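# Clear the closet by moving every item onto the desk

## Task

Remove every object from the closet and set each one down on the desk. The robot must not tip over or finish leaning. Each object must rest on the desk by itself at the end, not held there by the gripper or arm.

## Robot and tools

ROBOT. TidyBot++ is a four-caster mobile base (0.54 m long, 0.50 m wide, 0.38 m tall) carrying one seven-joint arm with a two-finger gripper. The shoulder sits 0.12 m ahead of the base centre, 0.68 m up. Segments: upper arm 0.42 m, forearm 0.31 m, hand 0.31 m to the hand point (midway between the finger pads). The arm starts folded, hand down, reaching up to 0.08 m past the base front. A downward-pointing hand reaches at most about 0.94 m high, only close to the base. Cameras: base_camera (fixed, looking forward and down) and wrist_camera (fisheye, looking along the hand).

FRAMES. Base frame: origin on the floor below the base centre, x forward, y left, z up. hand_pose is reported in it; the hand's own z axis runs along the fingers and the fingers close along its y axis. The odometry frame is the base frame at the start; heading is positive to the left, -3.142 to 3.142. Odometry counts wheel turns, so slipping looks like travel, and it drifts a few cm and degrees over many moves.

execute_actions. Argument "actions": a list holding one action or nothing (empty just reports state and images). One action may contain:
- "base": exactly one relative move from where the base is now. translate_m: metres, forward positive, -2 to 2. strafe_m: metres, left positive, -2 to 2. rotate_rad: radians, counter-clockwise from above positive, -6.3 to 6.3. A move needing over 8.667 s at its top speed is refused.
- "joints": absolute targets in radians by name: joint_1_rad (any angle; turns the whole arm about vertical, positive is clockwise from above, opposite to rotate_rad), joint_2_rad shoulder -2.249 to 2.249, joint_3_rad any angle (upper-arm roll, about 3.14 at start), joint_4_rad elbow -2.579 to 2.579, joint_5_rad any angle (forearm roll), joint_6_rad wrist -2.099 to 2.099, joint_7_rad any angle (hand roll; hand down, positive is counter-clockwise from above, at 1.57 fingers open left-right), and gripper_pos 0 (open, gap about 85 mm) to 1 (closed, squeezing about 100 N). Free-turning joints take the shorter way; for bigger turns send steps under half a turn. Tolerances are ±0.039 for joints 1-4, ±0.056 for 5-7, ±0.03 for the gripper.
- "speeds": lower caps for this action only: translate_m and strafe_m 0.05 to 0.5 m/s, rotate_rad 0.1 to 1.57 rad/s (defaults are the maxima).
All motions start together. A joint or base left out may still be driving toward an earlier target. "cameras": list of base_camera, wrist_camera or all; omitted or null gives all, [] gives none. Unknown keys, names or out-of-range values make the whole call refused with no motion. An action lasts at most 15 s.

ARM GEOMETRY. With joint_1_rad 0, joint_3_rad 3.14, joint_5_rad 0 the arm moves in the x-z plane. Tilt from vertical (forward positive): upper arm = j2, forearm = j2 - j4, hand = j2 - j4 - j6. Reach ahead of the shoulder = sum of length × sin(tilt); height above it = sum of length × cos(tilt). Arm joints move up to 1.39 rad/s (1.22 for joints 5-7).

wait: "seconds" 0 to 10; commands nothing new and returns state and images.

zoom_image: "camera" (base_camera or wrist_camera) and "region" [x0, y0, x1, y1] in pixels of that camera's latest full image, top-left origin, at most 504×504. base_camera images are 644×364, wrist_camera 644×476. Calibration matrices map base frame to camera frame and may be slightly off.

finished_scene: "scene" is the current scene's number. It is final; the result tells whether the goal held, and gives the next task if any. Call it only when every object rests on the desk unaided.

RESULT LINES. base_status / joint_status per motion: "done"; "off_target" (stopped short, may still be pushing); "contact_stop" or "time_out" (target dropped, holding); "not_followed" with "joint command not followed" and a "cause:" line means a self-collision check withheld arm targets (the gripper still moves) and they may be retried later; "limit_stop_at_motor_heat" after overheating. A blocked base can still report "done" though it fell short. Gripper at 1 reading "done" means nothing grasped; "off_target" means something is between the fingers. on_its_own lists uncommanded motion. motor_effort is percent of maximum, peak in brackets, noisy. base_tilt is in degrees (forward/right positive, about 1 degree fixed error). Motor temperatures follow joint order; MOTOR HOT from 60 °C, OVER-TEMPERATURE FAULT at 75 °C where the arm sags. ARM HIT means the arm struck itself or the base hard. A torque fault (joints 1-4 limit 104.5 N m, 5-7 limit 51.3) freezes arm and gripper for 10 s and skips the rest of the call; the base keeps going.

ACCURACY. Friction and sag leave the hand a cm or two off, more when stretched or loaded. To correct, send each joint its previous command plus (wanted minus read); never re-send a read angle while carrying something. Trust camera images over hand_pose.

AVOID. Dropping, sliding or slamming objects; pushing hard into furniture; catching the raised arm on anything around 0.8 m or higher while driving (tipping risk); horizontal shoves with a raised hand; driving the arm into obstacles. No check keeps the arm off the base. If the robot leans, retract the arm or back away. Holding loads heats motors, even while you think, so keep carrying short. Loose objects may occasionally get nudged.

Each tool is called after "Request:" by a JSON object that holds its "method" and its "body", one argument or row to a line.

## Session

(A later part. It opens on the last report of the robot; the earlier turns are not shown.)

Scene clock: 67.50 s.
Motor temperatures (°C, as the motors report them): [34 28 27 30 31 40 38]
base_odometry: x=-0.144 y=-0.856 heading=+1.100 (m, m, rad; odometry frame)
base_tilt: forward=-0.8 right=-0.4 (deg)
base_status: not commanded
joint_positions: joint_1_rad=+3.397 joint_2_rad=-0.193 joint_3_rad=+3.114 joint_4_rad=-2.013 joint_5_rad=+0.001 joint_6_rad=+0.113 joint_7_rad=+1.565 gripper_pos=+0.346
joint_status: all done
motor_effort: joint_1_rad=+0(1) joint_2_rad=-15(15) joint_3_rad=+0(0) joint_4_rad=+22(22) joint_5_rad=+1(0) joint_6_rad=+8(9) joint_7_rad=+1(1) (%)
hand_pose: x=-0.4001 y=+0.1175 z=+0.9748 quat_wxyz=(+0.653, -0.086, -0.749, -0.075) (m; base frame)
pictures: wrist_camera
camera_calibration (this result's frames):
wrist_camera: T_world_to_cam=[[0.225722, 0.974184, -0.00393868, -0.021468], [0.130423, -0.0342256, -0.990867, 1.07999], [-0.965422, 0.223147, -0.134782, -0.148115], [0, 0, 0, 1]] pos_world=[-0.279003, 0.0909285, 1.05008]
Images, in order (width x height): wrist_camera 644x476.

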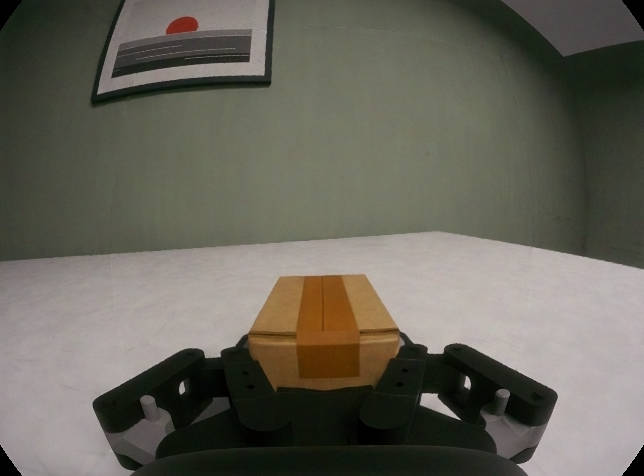

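Request:
{"method": "execute_actions", "body": {
  "actions": [
    {"joints":{"gripper_pos":0}}
  ],
  "cameras": []
}}

Request:
{"method": "execute_actions", "body": {
  "actions": [
    {"base":{"translate_m":0.55},"joints":{"joint_4_rad":-1.85}}
  ],
  "cameras": ["wrist_camera"]
}}

Request:
{"method": "execute_actions", "body": {
  "actions": [
    {"base":{"rotate_rad":0.075},"joints":{"joint_1_rad":-2.4}}
  ],
  "cameras": []
}}

Request:
{"method": "execute_actions", "body": {
  "actions": [
    {"base":{"translate_m":2},"joints":{"joint_1_rad":0.04,"joint_2_rad":0.2,"joint_4_rad":-2.38,"joint_6_rad":0.7}}
  ]
}}

Scene clock: 68.83 s.
Motor temperatures (°C, as the motors report them): [34 28 27 30 31 40 38]
base_odometry: x=-0.144 y=-0.856 heading=+1.100 (m, m, rad; odometry frame)
base_tilt: forward=-0.8 right=-0.4 (deg)
base_status: not commanded
joint_positions: joint_1_rad=+3.397 joint_2_rad=-0.193 joint_3_rad=+3.114 joint_4_rad=-2.016 joint_5_rad=+0.001 joint_6_rad=+0.113 joint_7_rad=+1.565 gripper_pos=+0.000
joint_status: all done
motor_effort: joint_1_rad=+0(0) joint_2_rad=-14(15) joint_3_rad=+0(0) joint_4_rad=+21(22) joint_5_rad=+1(1) joint_6_rad=+8(8) joint_7_rad=+1(1) (%)
hand_pose: x=-0.3996 y=+0.1174 z=+0.9731 quat_wxyz=(+0.652, -0.086, -0.750, -0.075) (m; base frame)
pictures: none
No camera images: the call's "cameras" was empty. Leave "cameras" out to get every camera's image.

Scene clock: 71.43 s.
Motor temperatures (°C, as the motors report them): [34 28 27 30 31 40 38]
base_odometry: x=+0.106 y=-0.366 heading=+1.100 (m, m, rad; odometry frame)
base_tilt: forward=-0.8 right=-0.4 (deg)
base_status: done
joint_positions: joint_1_rad=+3.397 joint_2_rad=-0.205 joint_3_rad=+3.114 joint_4_rad=-1.864 joint_5_rad=+0.001 joint_6_rad=+0.113 joint_7_rad=+1.565 gripper_pos=+0.000
joint_status: all done
motor_effort: joint_1_rad=+0(1) joint_2_rad=-14(17) joint_3_rad=+0(1) joint_4_rad=+22(23) joint_5_rad=+1(1) joint_6_rad=+7(8) joint_7_rad=+1(1) (%)
hand_pose: x=-0.4063 y=+0.1182 z=+1.0735 quat_wxyz=(+0.711, -0.079, -0.694, -0.082) (m; base frame)
pictures: wrist_camera
camera_calibration (this result's frames):
wrist_camera: T_world_to_cam=[[0.224143, 0.97455, -0.00342026, -0.0215907], [-0.025848, 0.00243656, -0.999663, 1.12026], [-0.974213, 0.224156, 0.0257363, -0.316995], [0, 0, 0, 1]] pos_world=[-0.275025, 0.0893679, 1.12796]
Images, in order (width x height): wrist_camera 644x476.

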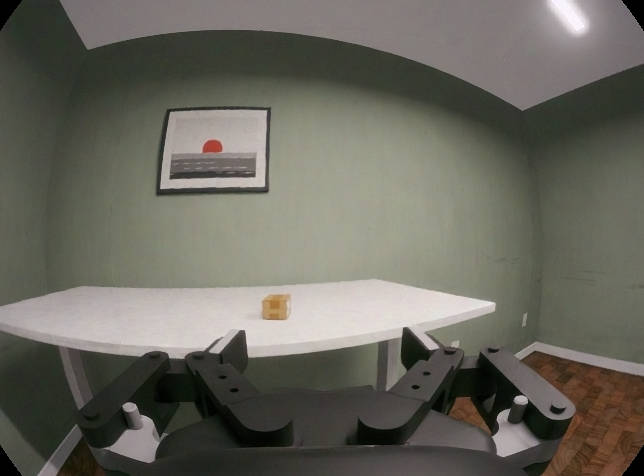

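Scene clock: 73.13 s.
Motor temperatures (°C, as the motors report them): [34 28 27 30 31 40 38]
base_odometry: x=+0.106 y=-0.365 heading=+1.175 (m, m, rad; odometry frame)
base_tilt: forward=-0.7 right=-0.4 (deg)
base_status: done
joint_positions: joint_1_rad=+3.869 joint_2_rad=-0.205 joint_3_rad=+3.114 joint_4_rad=-1.864 joint_5_rad=+0.001 joint_6_rad=+0.113 joint_7_rad=+1.565 gripper_pos=+0.000
joint_status: all done
motor_effort: joint_1_rad=-1(1) joint_2_rad=-15(15) joint_3_rad=+0(2) joint_4_rad=+21(22) joint_5_rad=+1(1) joint_6_rad=+8(8) joint_7_rad=+1(1) (%)
hand_pose: x=-0.2951 y=+0.3442 z=+1.0735 quat_wxyz=(+0.672, -0.239, -0.656, -0.246) (m; base frame)
pictures: none
No camera images: the call's "cameras" was empty. Leave "cameras" out to get every camera's image.

Scene clock: 78.50 s.
Motor temperatures (°C, as the motors report them): [34 28 27 30 31 40 38]
base_odometry: x=+0.875 y=+1.481 heading=+1.175 (m, m, rad; odometry frame)
base_tilt: forward=-0.8 right=-0.4 (deg)
base_status: done
joint_positions: joint_1_rad=+6.309 joint_2_rad=+0.193 joint_3_rad=+3.114 joint_4_rad=-2.357 joint_5_rad=+0.001 joint_6_rad=+0.667 joint_7_rad=+1.565 gripper_pos=+0.000
joint_status: all done
motor_effort: joint_1_rad=+0(2) joint_2_rad=-21(21) joint_3_rad=+0(2) joint_4_rad=+14(22) joint_5_rad=+1(1) joint_6_rad=+8(7) joint_7_rad=+1(1) (%)
hand_pose: x=+0.6710 y=+0.0017 z=+0.7387 quat_wxyz=(+0.004, -0.808, +0.003, -0.589) (m; base frame)
pictures: base_camera, wrist_camera
camera_calibration (this result's frames):
wrist_camera: T_world_to_cam=[[0.0000502435, -0.999891, -0.0147509, 0.0114176], [-0.30543, 0.0140307, -0.952111, 0.966104], [0.952214, 0.00455322, -0.305397, -0.280428], [0, 0, 0, 1]] pos_world=[0.562104, -0.000861899, 0.834365]
Images, in order (width x height): base_camera 644x364, wrist_camera 644x476.

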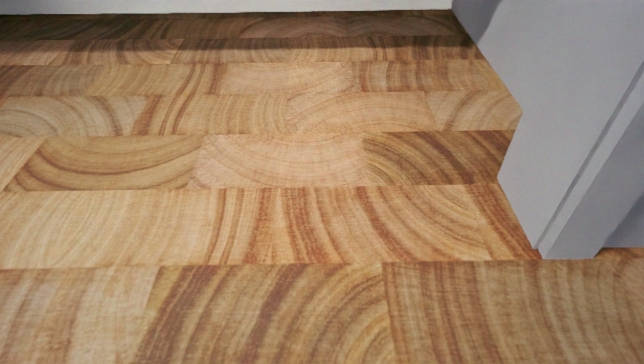

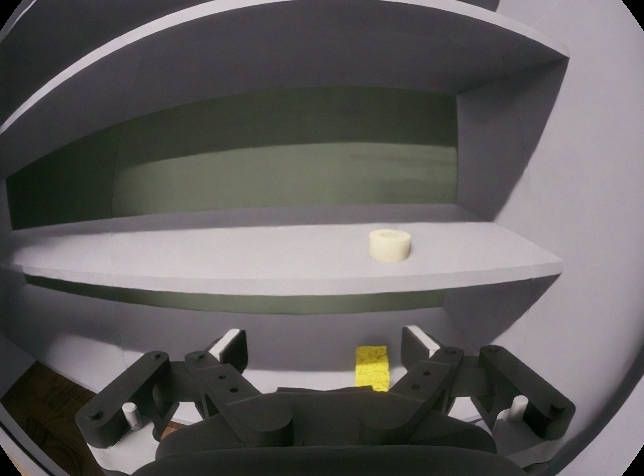

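Request:
{"method": "execute_actions", "body": {
  "actions": [
    {"base":{"strafe_m":-0.1},"joints":{"joint_2_rad":0.4,"joint_4_rad":-2.02,"joint_6_rad":0.51}}
  ],
  "cameras": []
}}

Request:
{"method": "execute_actions", "body": {
  "actions": [
    {"base":{"translate_m":0.1},"speeds":{"translate_m":0.15}}
  ]
}}

Scene clock: 80.17 s.
Motor temperatures (°C, as the motors report them): [34 28 27 30 31 40 38]
base_odometry: x=+0.968 y=+1.442 heading=+1.176 (m, m, rad; odometry frame)
base_tilt: forward=-0.7 right=-0.4 (deg)
base_status: done
joint_positions: joint_1_rad=+6.319 joint_2_rad=+0.391 joint_3_rad=+3.114 joint_4_rad=-2.043 joint_5_rad=+0.001 joint_6_rad=+0.544 joint_7_rad=+1.565 gripper_pos=+0.000
joint_status: all done
motor_effort: joint_1_rad=+0(3) joint_2_rad=-28(29) joint_3_rad=-1(2) joint_4_rad=+15(16) joint_5_rad=+1(0) joint_6_rad=+7(7) joint_7_rad=+1(1) (%)
hand_pose: x=+0.7790 y=-0.0059 z=+0.7343 quat_wxyz=(+0.003, -0.810, +0.009, -0.586) (m; base frame)
pictures: none
No camera images: the call's "cameras" was empty. Leave "cameras" out to get every camera's image.

Scene clock: 81.50 s.
Motor temperatures (°C, as the motors report them): [34 28 27 30 31 40 38]
base_odometry: x=+1.006 y=+1.535 heading=+1.175 (m, m, rad; odometry frame)
base_tilt: forward=-0.7 right=-0.4 (deg)
base_status: done
joint_positions: joint_1_rad=+6.319 joint_2_rad=+0.395 joint_3_rad=+3.114 joint_4_rad=-2.039 joint_5_rad=+0.001 joint_6_rad=+0.543 joint_7_rad=+1.565 gripper_pos=+0.000
joint_status: not commanded
motor_effort: joint_1_rad=+0(1) joint_2_rad=-30(30) joint_3_rad=-1(1) joint_4_rad=+16(16) joint_5_rad=+1(1) joint_6_rad=+7(8) joint_7_rad=+1(1) (%)
hand_pose: x=+0.7803 y=-0.0059 z=+0.7336 quat_wxyz=(+0.003, -0.811, +0.009, -0.585) (m; base frame)
pictures: base_camera, wrist_camera
camera_calibration (this result's frames):
wrist_camera: T_world_to_cam=[[-0.0114304, -0.999734, -0.0200307, 0.0164987], [-0.313601, 0.0226055, -0.949286, 0.999085], [0.949486, -0.00456907, -0.313776, -0.377746], [0, 0, 0, 1]] pos_world=[0.672166, -0.0078164, 0.83022]
Images, in order (width x height): base_camera 644x364, wrist_camera 644x476.

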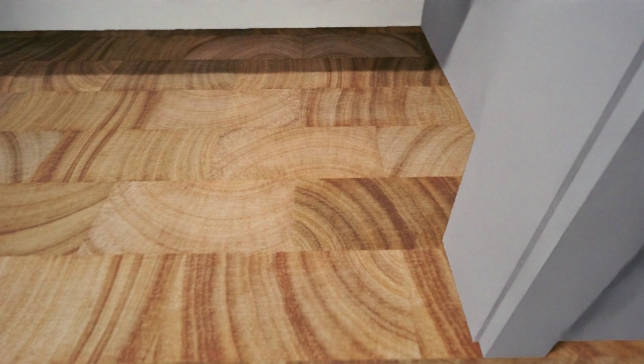

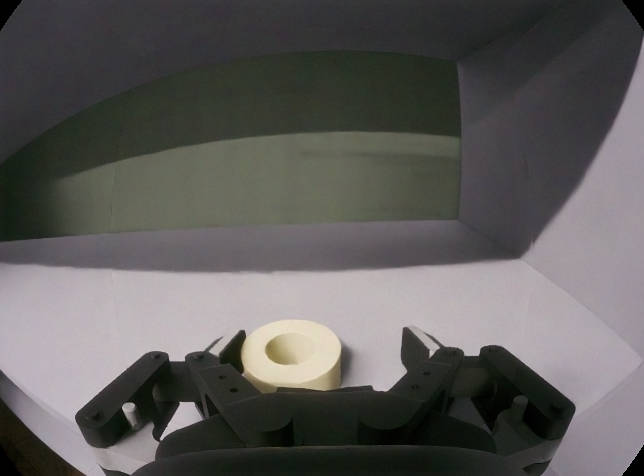

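Request:
{"method": "execute_actions", "body": {
  "actions": [
    {"base":{"translate_m":0.012},"joints":{"joint_1_rad":-0.005}}
  ],
  "cameras": []
}}

Request:
{"method": "execute_actions", "body": {
  "actions": [
    {"joints":{"joint_2_rad":0.435}}
  ],
  "cameras": ["wrist_camera"]
}}

Request:
{"method": "execute_actions", "body": {
  "actions": [
    {"joints":{"gripper_pos":1}}
  ],
  "cameras": []
}}

Request:
{"method": "execute_actions", "body": {
  "actions": [
    {"base":{"translate_m":-0.65},"joints":{"joint_2_rad":0.36}}
  ],
  "cameras": ["wrist_camera"]
}}

Scene clock: 82.50 s.
Motor temperatures (°C, as the motors report them): [34 28 27 30 31 40 38]
base_odometry: x=+1.011 y=+1.546 heading=+1.175 (m, m, rad; odometry frame)
base_tilt: forward=-0.7 right=-0.4 (deg)
base_status: done
joint_positions: joint_1_rad=+6.288 joint_2_rad=+0.399 joint_3_rad=+3.114 joint_4_rad=-2.036 joint_5_rad=+0.001 joint_6_rad=+0.542 joint_7_rad=+1.565 gripper_pos=+0.000
joint_status: all done
motor_effort: joint_1_rad=+0(2) joint_2_rad=-29(32) joint_3_rad=-1(2) joint_4_rad=+15(17) joint_5_rad=+1(2) joint_6_rad=+8(8) joint_7_rad=+2(1) (%)
hand_pose: x=+0.7814 y=+0.0150 z=+0.7325 quat_wxyz=(+0.012, -0.811, -0.003, -0.585) (m; base frame)
pictures: none
No camera images: the call's "cameras" was empty. Leave "cameras" out to get every camera's image.

Scene clock: 83.17 s.
Motor temperatures (°C, as the motors report them): [34 28 27 30 31 40 38]
base_odometry: x=+1.011 y=+1.546 heading=+1.175 (m, m, rad; odometry frame)
base_tilt: forward=-0.7 right=-0.4 (deg)
base_status: not commanded
joint_positions: joint_1_rad=+6.288 joint_2_rad=+0.411 joint_3_rad=+3.114 joint_4_rad=-2.030 joint_5_rad=+0.001 joint_6_rad=+0.543 joint_7_rad=+1.565 gripper_pos=+0.000
joint_status: all done
motor_effort: joint_1_rad=+0(0) joint_2_rad=-26(29) joint_3_rad=-1(1) joint_4_rad=+13(15) joint_5_rad=+1(0) joint_6_rad=+6(8) joint_7_rad=+1(1) (%)
hand_pose: x=+0.7840 y=+0.0150 z=+0.7271 quat_wxyz=(+0.012, -0.813, -0.003, -0.582) (m; base frame)
pictures: wrist_camera
camera_calibration (this result's frames):
wrist_camera: T_world_to_cam=[[0.0199615, -0.999592, -0.0204428, 0.0130343], [-0.321298, 0.0129488, -0.946889, 0.998094], [0.946768, 0.0254696, -0.320909, -0.376313], [0, 0, 0, 1]] pos_world=[0.676706, 0.00968939, 0.824589]
Images, in order (width x height): wrist_camera 644x476.

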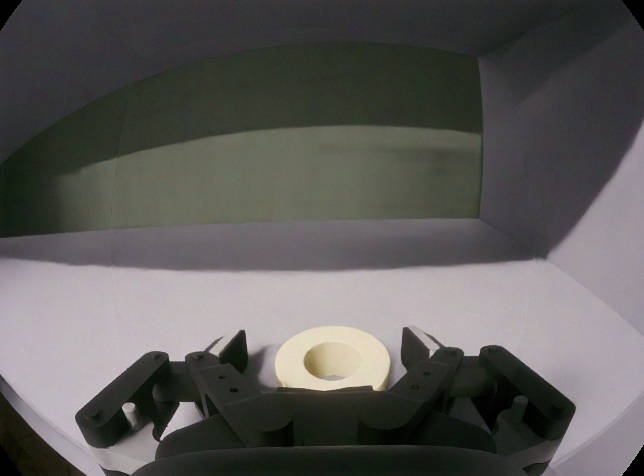

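Scene clock: 84.27 s.
Motor temperatures (°C, as the motors report them): [34 28 27 30 31 40 38]
base_odometry: x=+1.011 y=+1.546 heading=+1.175 (m, m, rad; odometry frame)
base_tilt: forward=-0.8 right=-0.4 (deg)
base_status: not commanded
joint_positions: joint_1_rad=+6.288 joint_2_rad=+0.411 joint_3_rad=+3.114 joint_4_rad=-2.024 joint_5_rad=+0.001 joint_6_rad=+0.543 joint_7_rad=+1.565 gripper_pos=+0.489
joint_status: gripper_pos off_target (ended at +0.489, target +1.000)
motor_effort: joint_1_rad=-1(2) joint_2_rad=-24(28) joint_3_rad=-1(2) joint_4_rad=+12(13) joint_5_rad=+1(1) joint_6_rad=+4(6) joint_7_rad=+1(0) (%)
hand_pose: x=+0.7860 y=+0.0150 z=+0.7302 quat_wxyz=(+0.012, -0.811, -0.003, -0.585) (m; base frame)
pictures: none
No camera images: the call's "cameras" was empty. Leave "cameras" out to get every camera's image.

Scene clock: 87.07 s.
Motor temperatures (°C, as the motors report them): [34 28 27 30 31 40 38]
base_odometry: x=+0.761 y=+0.946 heading=+1.175 (m, m, rad; odometry frame)
base_tilt: forward=-0.7 right=-0.4 (deg)
base_status: done
joint_positions: joint_1_rad=+6.287 joint_2_rad=+0.368 joint_3_rad=+3.114 joint_4_rad=-2.023 joint_5_rad=+0.001 joint_6_rad=+0.541 joint_7_rad=+1.565 gripper_pos=+0.489
joint_status: all done
motor_effort: joint_1_rad=+0(3) joint_2_rad=-28(34) joint_3_rad=-1(1) joint_4_rad=+16(17) joint_5_rad=+1(0) joint_6_rad=+7(8) joint_7_rad=+1(1) (%)
hand_pose: x=+0.7835 y=+0.0156 z=+0.7592 quat_wxyz=(+0.012, -0.799, -0.004, -0.602) (m; base frame)
pictures: wrist_camera
camera_calibration (this result's frames):
wrist_camera: T_world_to_cam=[[0.0218181, -0.999574, -0.0193667, 0.0120778], [-0.274636, 0.0126337, -0.961465, 1.00281], [0.961301, 0.0262961, -0.274243, -0.41243], [0, 0, 0, 1]] pos_world=[0.671613, 0.0102487, 0.851293]
Images, in order (width x height): wrist_camera 644x476.

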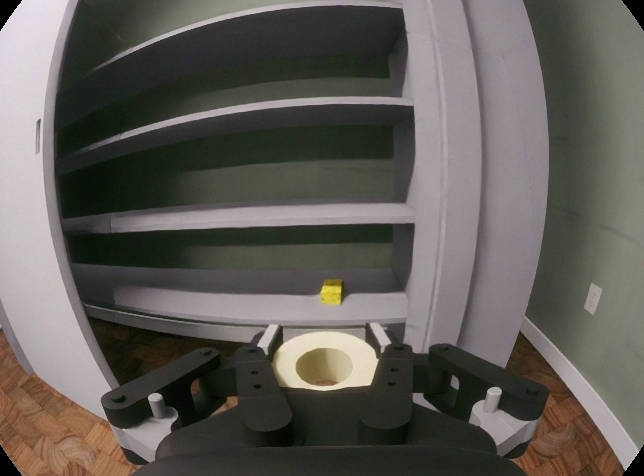

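Request:
{"method": "execute_actions", "body": {
  "actions": [
    {"base":{"translate_m":-1.95},"joints":{"joint_1_rad":-3.1,"joint_2_rad":-0.2,"joint_4_rad":-1.68,"joint_6_rad":-0.26}}
  ],
  "cameras": ["wrist_camera"]
}}

Request:
{"method": "execute_actions", "body": {
  "actions": [
    {"joints":{"joint_4_rad":-1.875}}
  ],
  "cameras": ["wrist_camera"]
}}

Scene clock: 92.63 s.
Motor temperatures (°C, as the motors report them): [34 28 27 30 31 40 38]
base_odometry: x=+0.010 y=-0.854 heading=+1.176 (m, m, rad; odometry frame)
base_tilt: forward=-0.8 right=-0.4 (deg)
base_status: done
joint_positions: joint_1_rad=+3.197 joint_2_rad=-0.190 joint_3_rad=+3.114 joint_4_rad=-1.705 joint_5_rad=+0.001 joint_6_rad=-0.228 joint_7_rad=+1.565 gripper_pos=+0.489
joint_status: all done
motor_effort: joint_1_rad=+0(2) joint_2_rad=-15(31) joint_3_rad=+0(2) joint_4_rad=+22(23) joint_5_rad=+1(2) joint_6_rad=+8(9) joint_7_rad=+2(1) (%)
hand_pose: x=-0.4217 y=+0.0121 z=+1.0590 quat_wxyz=(+0.644, -0.011, -0.765, -0.010) (m; base frame)
pictures: wrist_camera
camera_calibration (this result's frames):
wrist_camera: T_world_to_cam=[[0.0285461, 0.999585, -0.00398723, 0.0030339], [0.170413, -0.00879703, -0.985334, 1.17334], [-0.984959, 0.027448, -0.170593, -0.10208], [0, 0, 0, 1]] pos_world=[-0.300583, 0.0100911, 1.13873]
Images, in order (width x height): wrist_camera 644x476.

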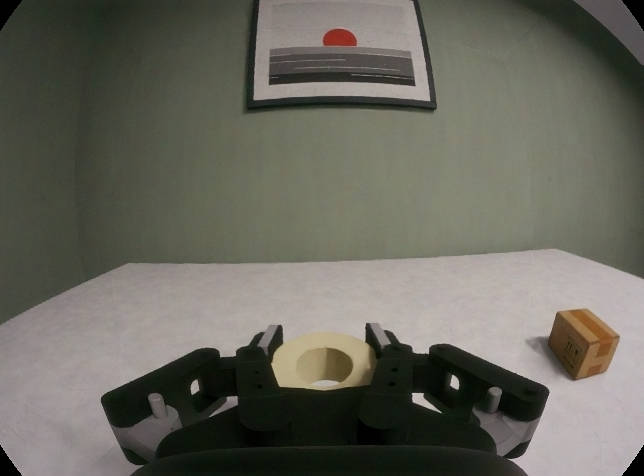

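Scene clock: 94.00 s.
Motor temperatures (°C, as the motors report them): [34 28 27 30 31 40 38]
base_odometry: x=+0.010 y=-0.854 heading=+1.176 (m, m, rad; odometry frame)
base_tilt: forward=-0.8 right=-0.4 (deg)
base_status: not commanded
joint_positions: joint_1_rad=+3.197 joint_2_rad=-0.197 joint_3_rad=+3.114 joint_4_rad=-1.859 joint_5_rad=+0.001 joint_6_rad=-0.230 joint_7_rad=+1.565 gripper_pos=+0.489
joint_status: all done
motor_effort: joint_1_rad=-1(0) joint_2_rad=-15(15) joint_3_rad=+0(0) joint_4_rad=+22(23) joint_5_rad=+1(2) joint_6_rad=+8(8) joint_7_rad=+1(2) (%)
hand_pose: x=-0.4067 y=+0.0121 z=+0.9674 quat_wxyz=(+0.585, -0.012, -0.811, -0.009) (m; base frame)
pictures: wrist_camera
camera_calibration (this result's frames):
wrist_camera: T_world_to_cam=[[0.0299516, 0.999545, -0.00366771, 0.00248373], [0.314599, -0.0129098, -0.949137, 1.10422], [-0.948752, 0.0272743, -0.314842, 0.0513974], [0, 0, 0, 1]] pos_world=[-0.298696, 0.0103707, 1.06424]
Images, in order (width x height): wrist_camera 644x476.

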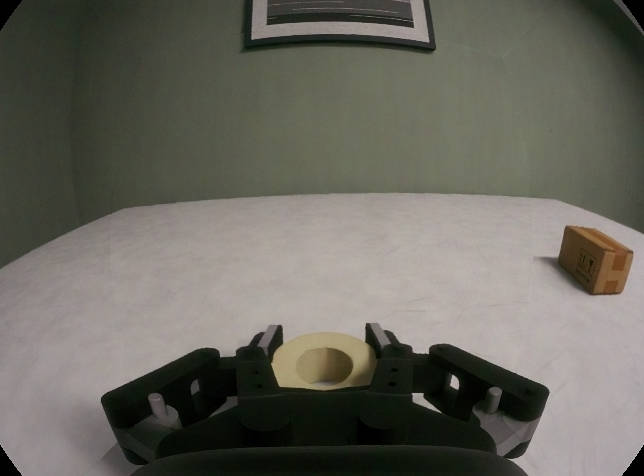

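Request:
{"method": "execute_actions", "body": {
  "actions": [
    {"joints":{"gripper_pos":0}}
  ],
  "cameras": []
}}

Request:
{"method": "execute_actions", "body": {
  "actions": [
    {"base":{"translate_m":0.2},"joints":{"joint_4_rad":-1.6}}
  ],
  "cameras": []
}}

Request:
{"method": "execute_actions", "body": {
  "actions": [
    {"base":{"translate_m":1.9},"joints":{"joint_1_rad":0.0,"joint_2_rad":0,"joint_4_rad":-0.3,"joint_6_rad":-1.4}}
  ],
  "cameras": ["wrist_camera"]
}}

Request:
{"method": "execute_actions", "body": {
  "actions": [
    {"base":{"translate_m":0.3},"speeds":{"translate_m":0.1},"joints":{"joint_1_rad":0.04,"joint_2_rad":1.13,"joint_4_rad":-2.07,"joint_6_rad":1.32}}
  ]
}}

Scene clock: 95.33 s.
Motor temperatures (°C, as the motors report them): [34 28 27 30 31 40 38]
base_odometry: x=+0.010 y=-0.854 heading=+1.176 (m, m, rad; odometry frame)
base_tilt: forward=-0.8 right=-0.4 (deg)
base_status: not commanded
joint_positions: joint_1_rad=+3.197 joint_2_rad=-0.197 joint_3_rad=+3.114 joint_4_rad=-1.859 joint_5_rad=+0.001 joint_6_rad=-0.230 joint_7_rad=+1.565 gripper_pos=+0.000
joint_status: all done
motor_effort: joint_1_rad=+0(1) joint_2_rad=-14(15) joint_3_rad=+0(0) joint_4_rad=+23(21) joint_5_rad=+1(1) joint_6_rad=+8(8) joint_7_rad=+1(1) (%)
hand_pose: x=-0.4067 y=+0.0121 z=+0.9674 quat_wxyz=(+0.585, -0.012, -0.811, -0.009) (m; base frame)
pictures: none
No camera images: the call's "cameras" was empty. Leave "cameras" out to get every camera's image.

Scene clock: 97.03 s.
Motor temperatures (°C, as the motors report them): [34 28 27 30 31 40 38]
base_odometry: x=+0.087 y=-0.670 heading=+1.175 (m, m, rad; odometry frame)
base_tilt: forward=-0.8 right=-0.3 (deg)
base_status: done
joint_positions: joint_1_rad=+3.197 joint_2_rad=-0.207 joint_3_rad=+3.114 joint_4_rad=-1.616 joint_5_rad=+0.001 joint_6_rad=-0.231 joint_7_rad=+1.565 gripper_pos=+0.000
joint_status: all done
motor_effort: joint_1_rad=+0(1) joint_2_rad=-14(17) joint_3_rad=+0(2) joint_4_rad=+22(22) joint_5_rad=+1(1) joint_6_rad=+7(8) joint_7_rad=+1(1) (%)
hand_pose: x=-0.4151 y=+0.0112 z=+1.1227 quat_wxyz=(+0.682, -0.010, -0.731, -0.010) (m; base frame)
pictures: none
No camera images: the call's "cameras" was empty. Leave "cameras" out to get every camera's image.

Scene clock: 102.23 s.
Motor temperatures (°C, as the motors report them): [34 28 27 30 31 40 38]
base_odometry: x=+0.822 y=+1.083 heading=+1.174 (m, m, rad; odometry frame)
base_tilt: forward=-0.8 right=-0.4 (deg)
base_status: done
joint_positions: joint_1_rad=+6.267 joint_2_rad=+0.003 joint_3_rad=+3.114 joint_4_rad=-0.323 joint_5_rad=+0.001 joint_6_rad=-1.366 joint_7_rad=+1.565 gripper_pos=+0.000
joint_status: all done
motor_effort: joint_1_rad=+0(1) joint_2_rad=-11(18) joint_3_rad=+0(1) joint_4_rad=+10(21) joint_5_rad=+1(0) joint_6_rad=+7(8) joint_7_rad=+1(1) (%)
hand_pose: x=+0.5293 y=+0.0192 z=+1.3625 quat_wxyz=(+0.016, -0.749, -0.014, -0.663) (m; base frame)
pictures: wrist_camera
camera_calibration (this result's frames):
wrist_camera: T_world_to_cam=[[0.0438304, -0.998991, -0.00980206, 0.00817448], [-0.120915, 0.00443475, -0.992653, 1.47427], [0.991695, 0.0446936, -0.120599, -0.228536], [0, 0, 0, 1]] pos_world=[0.404542, 0.0118423, 1.43596]
Images, in order (width x height): wrist_camera 644x476.

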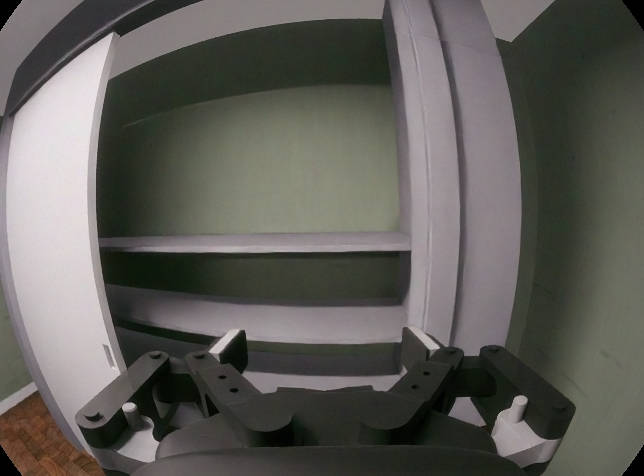

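Scene clock: 105.90 s.
Motor temperatures (°C, as the motors report them): [34 28 27 30 31 40 38]
base_odometry: x=+0.938 y=+1.360 heading=+1.174 (m, m, rad; odometry frame)
base_tilt: forward=-0.7 right=-0.4 (deg)
base_status: done
joint_positions: joint_1_rad=+6.304 joint_2_rad=+1.118 joint_3_rad=+3.114 joint_4_rad=-2.050 joint_5_rad=+0.001 joint_6_rad=+1.287 joint_7_rad=+1.565 gripper_pos=+0.000
joint_status: all done
motor_effort: joint_1_rad=+0(0) joint_2_rad=-37(43) joint_3_rad=-1(2) joint_4_rad=+4(22) joint_5_rad=+1(1) joint_6_rad=+8(9) joint_7_rad=+1(1) (%)
hand_pose: x=+0.7856 y=+0.0016 z=+0.4575 quat_wxyz=(+0.010, -0.807, +0.013, -0.590) (m; base frame)
pictures: base_camera, wrist_camera
camera_calibration (this result's frames):
wrist_camera: T_world_to_cam=[[-0.00916355, -0.999351, -0.034826, 0.0235372], [-0.302913, 0.0359652, -0.952339, 0.731498], [0.952974, 0.00182243, -0.303046, -0.477097], [0, 0, 0, 1]] pos_world=[0.676457, -0.00191714, 0.552872]
Images, in order (width x height): base_camera 644x364, wrist_camera 644x476.

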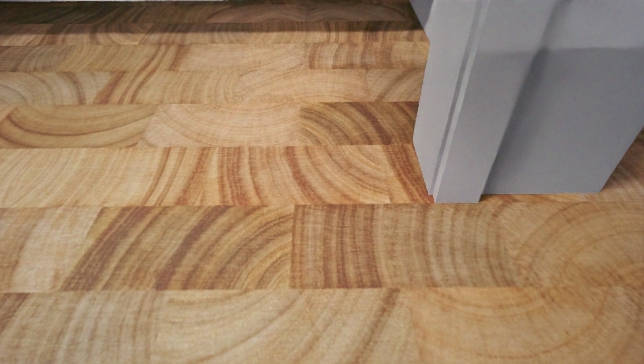

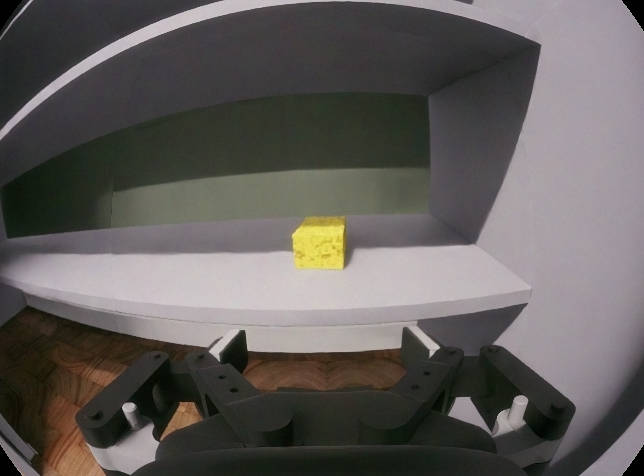

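Request:
{"method": "execute_actions", "body": {
  "actions": [
    {"base":{"translate_m":0.23},"speeds":{"translate_m":0.15},"joints":{"joint_2_rad":1.155}}
  ],
  "cameras": ["wrist_camera"]
}}

Request:
{"method": "execute_actions", "body": {
  "actions": [
    {"joints":{"gripper_pos":1}}
  ],
  "cameras": []
}}

Request:
{"method": "execute_actions", "body": {
  "actions": [
    {"base":{"translate_m":-0.68},"joints":{"joint_2_rad":1.08}}
  ],
  "cameras": ["wrist_camera"]
}}

Request:
{"method": "execute_actions", "body": {
  "actions": [
    {"base":{"translate_m":-1.95},"joints":{"joint_1_rad":2.85,"joint_2_rad":-0.2,"joint_4_rad":-1.68,"joint_6_rad":-0.26}}
  ],
  "cameras": []
}}

Request:
{"method": "execute_actions", "body": {
  "actions": [
    {"joints":{"joint_4_rad":-1.865}}
  ],
  "cameras": ["wrist_camera"]
}}

Scene clock: 108.37 s.
Motor temperatures (°C, as the motors report them): [34 28 27 30 31 40 38]
base_odometry: x=+1.027 y=+1.572 heading=+1.173 (m, m, rad; odometry frame)
base_tilt: forward=-0.7 right=-0.4 (deg)
base_status: done
joint_positions: joint_1_rad=+6.305 joint_2_rad=+1.147 joint_3_rad=+3.114 joint_4_rad=-2.051 joint_5_rad=+0.001 joint_6_rad=+1.288 joint_7_rad=+1.565 gripper_pos=+0.000
joint_status: all done
motor_effort: joint_1_rad=+0(1) joint_2_rad=-35(38) joint_3_rad=-1(2) joint_4_rad=+4(5) joint_5_rad=+1(1) joint_6_rad=+8(8) joint_7_rad=+1(1) (%)
hand_pose: x=+0.7782 y=+0.0012 z=+0.4378 quat_wxyz=(+0.009, -0.816, +0.013, -0.577) (m; base frame)
pictures: wrist_camera
camera_calibration (this result's frames):
wrist_camera: T_world_to_cam=[[-0.0110419, -0.999321, -0.0351427, 0.0239809], [-0.331681, 0.0368154, -0.942673, 0.728671], [0.943327, 0.00124731, -0.331863, -0.455882], [0, 0, 0, 1]] pos_world=[0.671997, -0.00229307, 0.536451]
Images, in order (width x height): wrist_camera 644x476.

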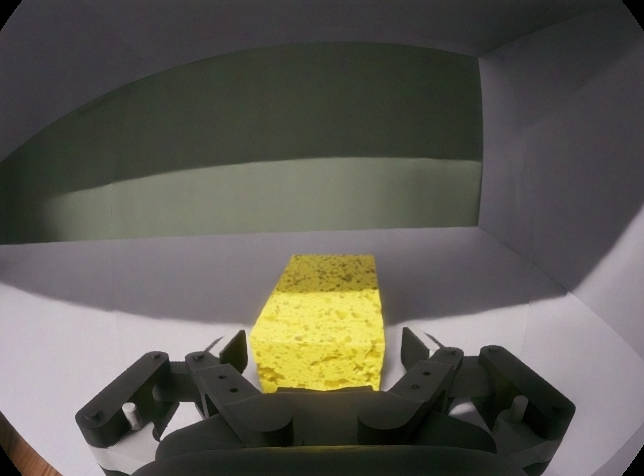

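Scene clock: 109.47 s.
Motor temperatures (°C, as the motors report them): [34 28 27 30 31 40 38]
base_odometry: x=+1.027 y=+1.572 heading=+1.173 (m, m, rad; odometry frame)
base_tilt: forward=-0.7 right=-0.4 (deg)
base_status: not commanded
joint_positions: joint_1_rad=+6.305 joint_2_rad=+1.147 joint_3_rad=+3.114 joint_4_rad=-2.051 joint_5_rad=+0.001 joint_6_rad=+1.291 joint_7_rad=+1.565 gripper_pos=+0.386
joint_status: gripper_pos off_target (ended at +0.386, target +1.000)
motor_effort: joint_1_rad=+0(0) joint_2_rad=-35(36) joint_3_rad=-1(2) joint_4_rad=+3(3) joint_5_rad=+1(1) joint_6_rad=+7(7) joint_7_rad=+1(1) (%)
hand_pose: x=+0.7785 y=+0.0011 z=+0.4386 quat_wxyz=(+0.009, -0.815, +0.013, -0.579) (m; base frame)
pictures: none
No camera images: the call's "cameras" was empty. Leave "cameras" out to get every camera's image.

Scene clock: 112.30 s.
Motor temperatures (°C, as the motors report them): [34 28 27 30 31 40 38]
base_odometry: x=+0.764 y=+0.945 heading=+1.174 (m, m, rad; odometry frame)
base_tilt: forward=-0.7 right=-0.4 (deg)
base_status: done
joint_positions: joint_1_rad=+6.309 joint_2_rad=+1.083 joint_3_rad=+3.114 joint_4_rad=-2.055 joint_5_rad=+0.001 joint_6_rad=+1.291 joint_7_rad=+1.565 gripper_pos=+0.386
joint_status: all done
motor_effort: joint_1_rad=-1(4) joint_2_rad=-36(39) joint_3_rad=-2(2) joint_4_rad=+5(7) joint_5_rad=+1(0) joint_6_rad=+7(8) joint_7_rad=+1(1) (%)
hand_pose: x=+0.7914 y=-0.0019 z=+0.4804 quat_wxyz=(+0.008, -0.797, +0.014, -0.603) (m; base frame)
pictures: wrist_camera
camera_calibration (this result's frames):
wrist_camera: T_world_to_cam=[[-0.0129138, -0.999324, -0.034414, 0.0237049], [-0.270539, 0.0366251, -0.962012, 0.734176], [0.962622, -0.00311292, -0.27083, -0.498734], [0, 0, 0, 1]] pos_world=[0.679022, -0.00475285, 0.57203]
Images, in order (width x height): wrist_camera 644x476.

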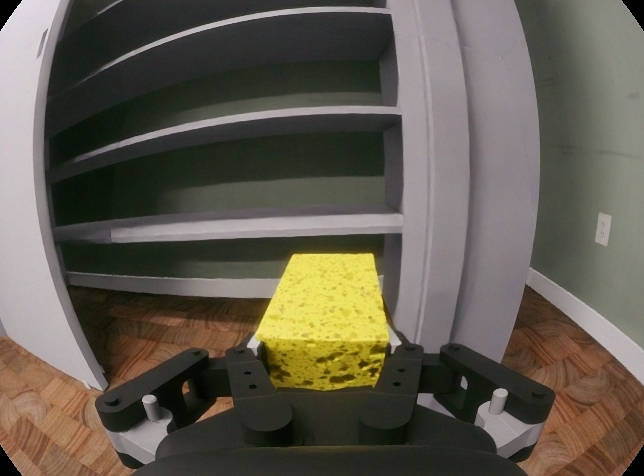

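Scene clock: 117.57 s.
Motor temperatures (°C, as the motors report them): [34 28 27 30 31 40 38]
base_odometry: x=+0.010 y=-0.854 heading=+1.174 (m, m, rad; odometry frame)
base_tilt: forward=-0.8 right=-0.4 (deg)
base_status: done
joint_positions: joint_1_rad=+9.119 joint_2_rad=-0.192 joint_3_rad=+3.114 joint_4_rad=-1.704 joint_5_rad=+0.001 joint_6_rad=-0.228 joint_7_rad=+1.565 gripper_pos=+0.386
joint_status: all done
motor_effort: joint_1_rad=+0(2) joint_2_rad=-15(38) joint_3_rad=+0(3) joint_4_rad=+22(23) joint_5_rad=+1(0) joint_6_rad=+7(9) joint_7_rad=+1(1) (%)
hand_pose: x=-0.3902 y=-0.1797 z=+1.0611 quat_wxyz=(-0.636, -0.126, +0.754, -0.107) (m; base frame)
pictures: none
No camera images: the call's "cameras" was empty. Leave "cameras" out to get every camera's image.

Scene clock: 120.43 s.
Motor temperatures (°C, as the motors report them): [34 28 27 30 31 40 38]
base_odometry: x=+0.010 y=-0.854 heading=+1.174 (m, m, rad; odometry frame)
base_tilt: forward=-0.8 right=-0.4 (deg)
base_status: not commanded
joint_positions: joint_1_rad=+9.119 joint_2_rad=-0.207 joint_3_rad=+3.114 joint_4_rad=-1.852 joint_5_rad=+0.001 joint_6_rad=-0.227 joint_7_rad=+1.565 gripper_pos=+0.386
joint_status: all done
motor_effort: joint_1_rad=+0(0) joint_2_rad=-12(15) joint_3_rad=+0(0) joint_4_rad=+17(24) joint_5_rad=+1(1) joint_6_rad=+4(8) joint_7_rad=+1(1) (%)
hand_pose: x=-0.3752 y=-0.1741 z=+0.9777 quat_wxyz=(-0.585, -0.133, +0.794, -0.097) (m; base frame)
pictures: wrist_camera
camera_calibration (this result's frames):
wrist_camera: T_world_to_cam=[[-0.32569, 0.945471, -0.00342066, 0.0446408], [0.280881, 0.0933004, -0.955197, 1.11345], [-0.902791, -0.312058, -0.295952, 0.0292811], [0, 0, 0, 1]] pos_world=[-0.271774, -0.136955, 1.07238]
Images, in order (width x height): wrist_camera 644x476.

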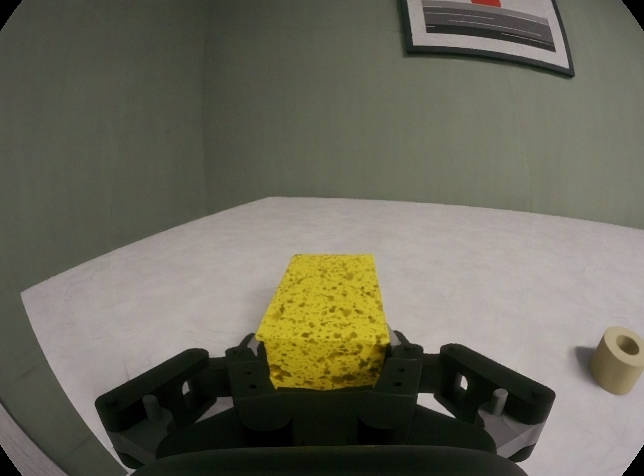

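Request:
{"method": "execute_actions", "body": {
  "actions": [
    {"joints":{"gripper_pos":0}}
  ],
  "cameras": []
}}

Request:
{"method": "execute_actions", "body": {
  "actions": [
    {"joints":{"joint_4_rad":-1.6}}
  ],
  "cameras": []
}}

Request:
{"method": "finished_scene", "body": {
  "scene": 1
}}

Scene clock: 121.70 s.
Motor temperatures (°C, as the motors report them): [34 28 27 30 31 40 38]
base_odometry: x=+0.010 y=-0.854 heading=+1.174 (m, m, rad; odometry frame)
base_tilt: forward=-0.8 right=-0.4 (deg)
base_status: not commanded
joint_positions: joint_1_rad=+9.119 joint_2_rad=-0.206 joint_3_rad=+3.114 joint_4_rad=-1.854 joint_5_rad=+0.001 joint_6_rad=-0.227 joint_7_rad=+1.565 gripper_pos=+0.000
joint_status: all done
motor_effort: joint_1_rad=+0(1) joint_2_rad=-15(14) joint_3_rad=+0(0) joint_4_rad=+23(23) joint_5_rad=+1(1) joint_6_rad=+7(8) joint_7_rad=+1(1) (%)
hand_pose: x=-0.3753 y=-0.1742 z=+0.9757 quat_wxyz=(-0.583, -0.133, +0.795, -0.097) (m; base frame)
pictures: none
No camera images: the call's "cameras" was empty. Leave "cameras" out to get every camera's image.

Scene clock: 123.00 s.
Motor temperatures (°C, as the motors report them): [34 28 27 30 31 40 38]
base_odometry: x=+0.010 y=-0.854 heading=+1.174 (m, m, rad; odometry frame)
base_tilt: forward=-0.8 right=-0.4 (deg)
base_status: not commanded
joint_positions: joint_1_rad=+9.119 joint_2_rad=-0.206 joint_3_rad=+3.114 joint_4_rad=-1.617 joint_5_rad=+0.001 joint_6_rad=-0.229 joint_7_rad=+1.565 gripper_pos=+0.000
joint_status: all done
motor_effort: joint_1_rad=-1(0) joint_2_rad=-15(15) joint_3_rad=+0(0) joint_4_rad=+21(24) joint_5_rad=+1(1) joint_6_rad=+8(9) joint_7_rad=+1(1) (%)
hand_pose: x=-0.3850 y=-0.1784 z=+1.1222 quat_wxyz=(-0.673, -0.121, +0.721, -0.113) (m; base frame)
pictures: none
No camera images: the call's "cameras" was empty. Leave "cameras" out to get every camera's image.

The scene is finished: the task was done.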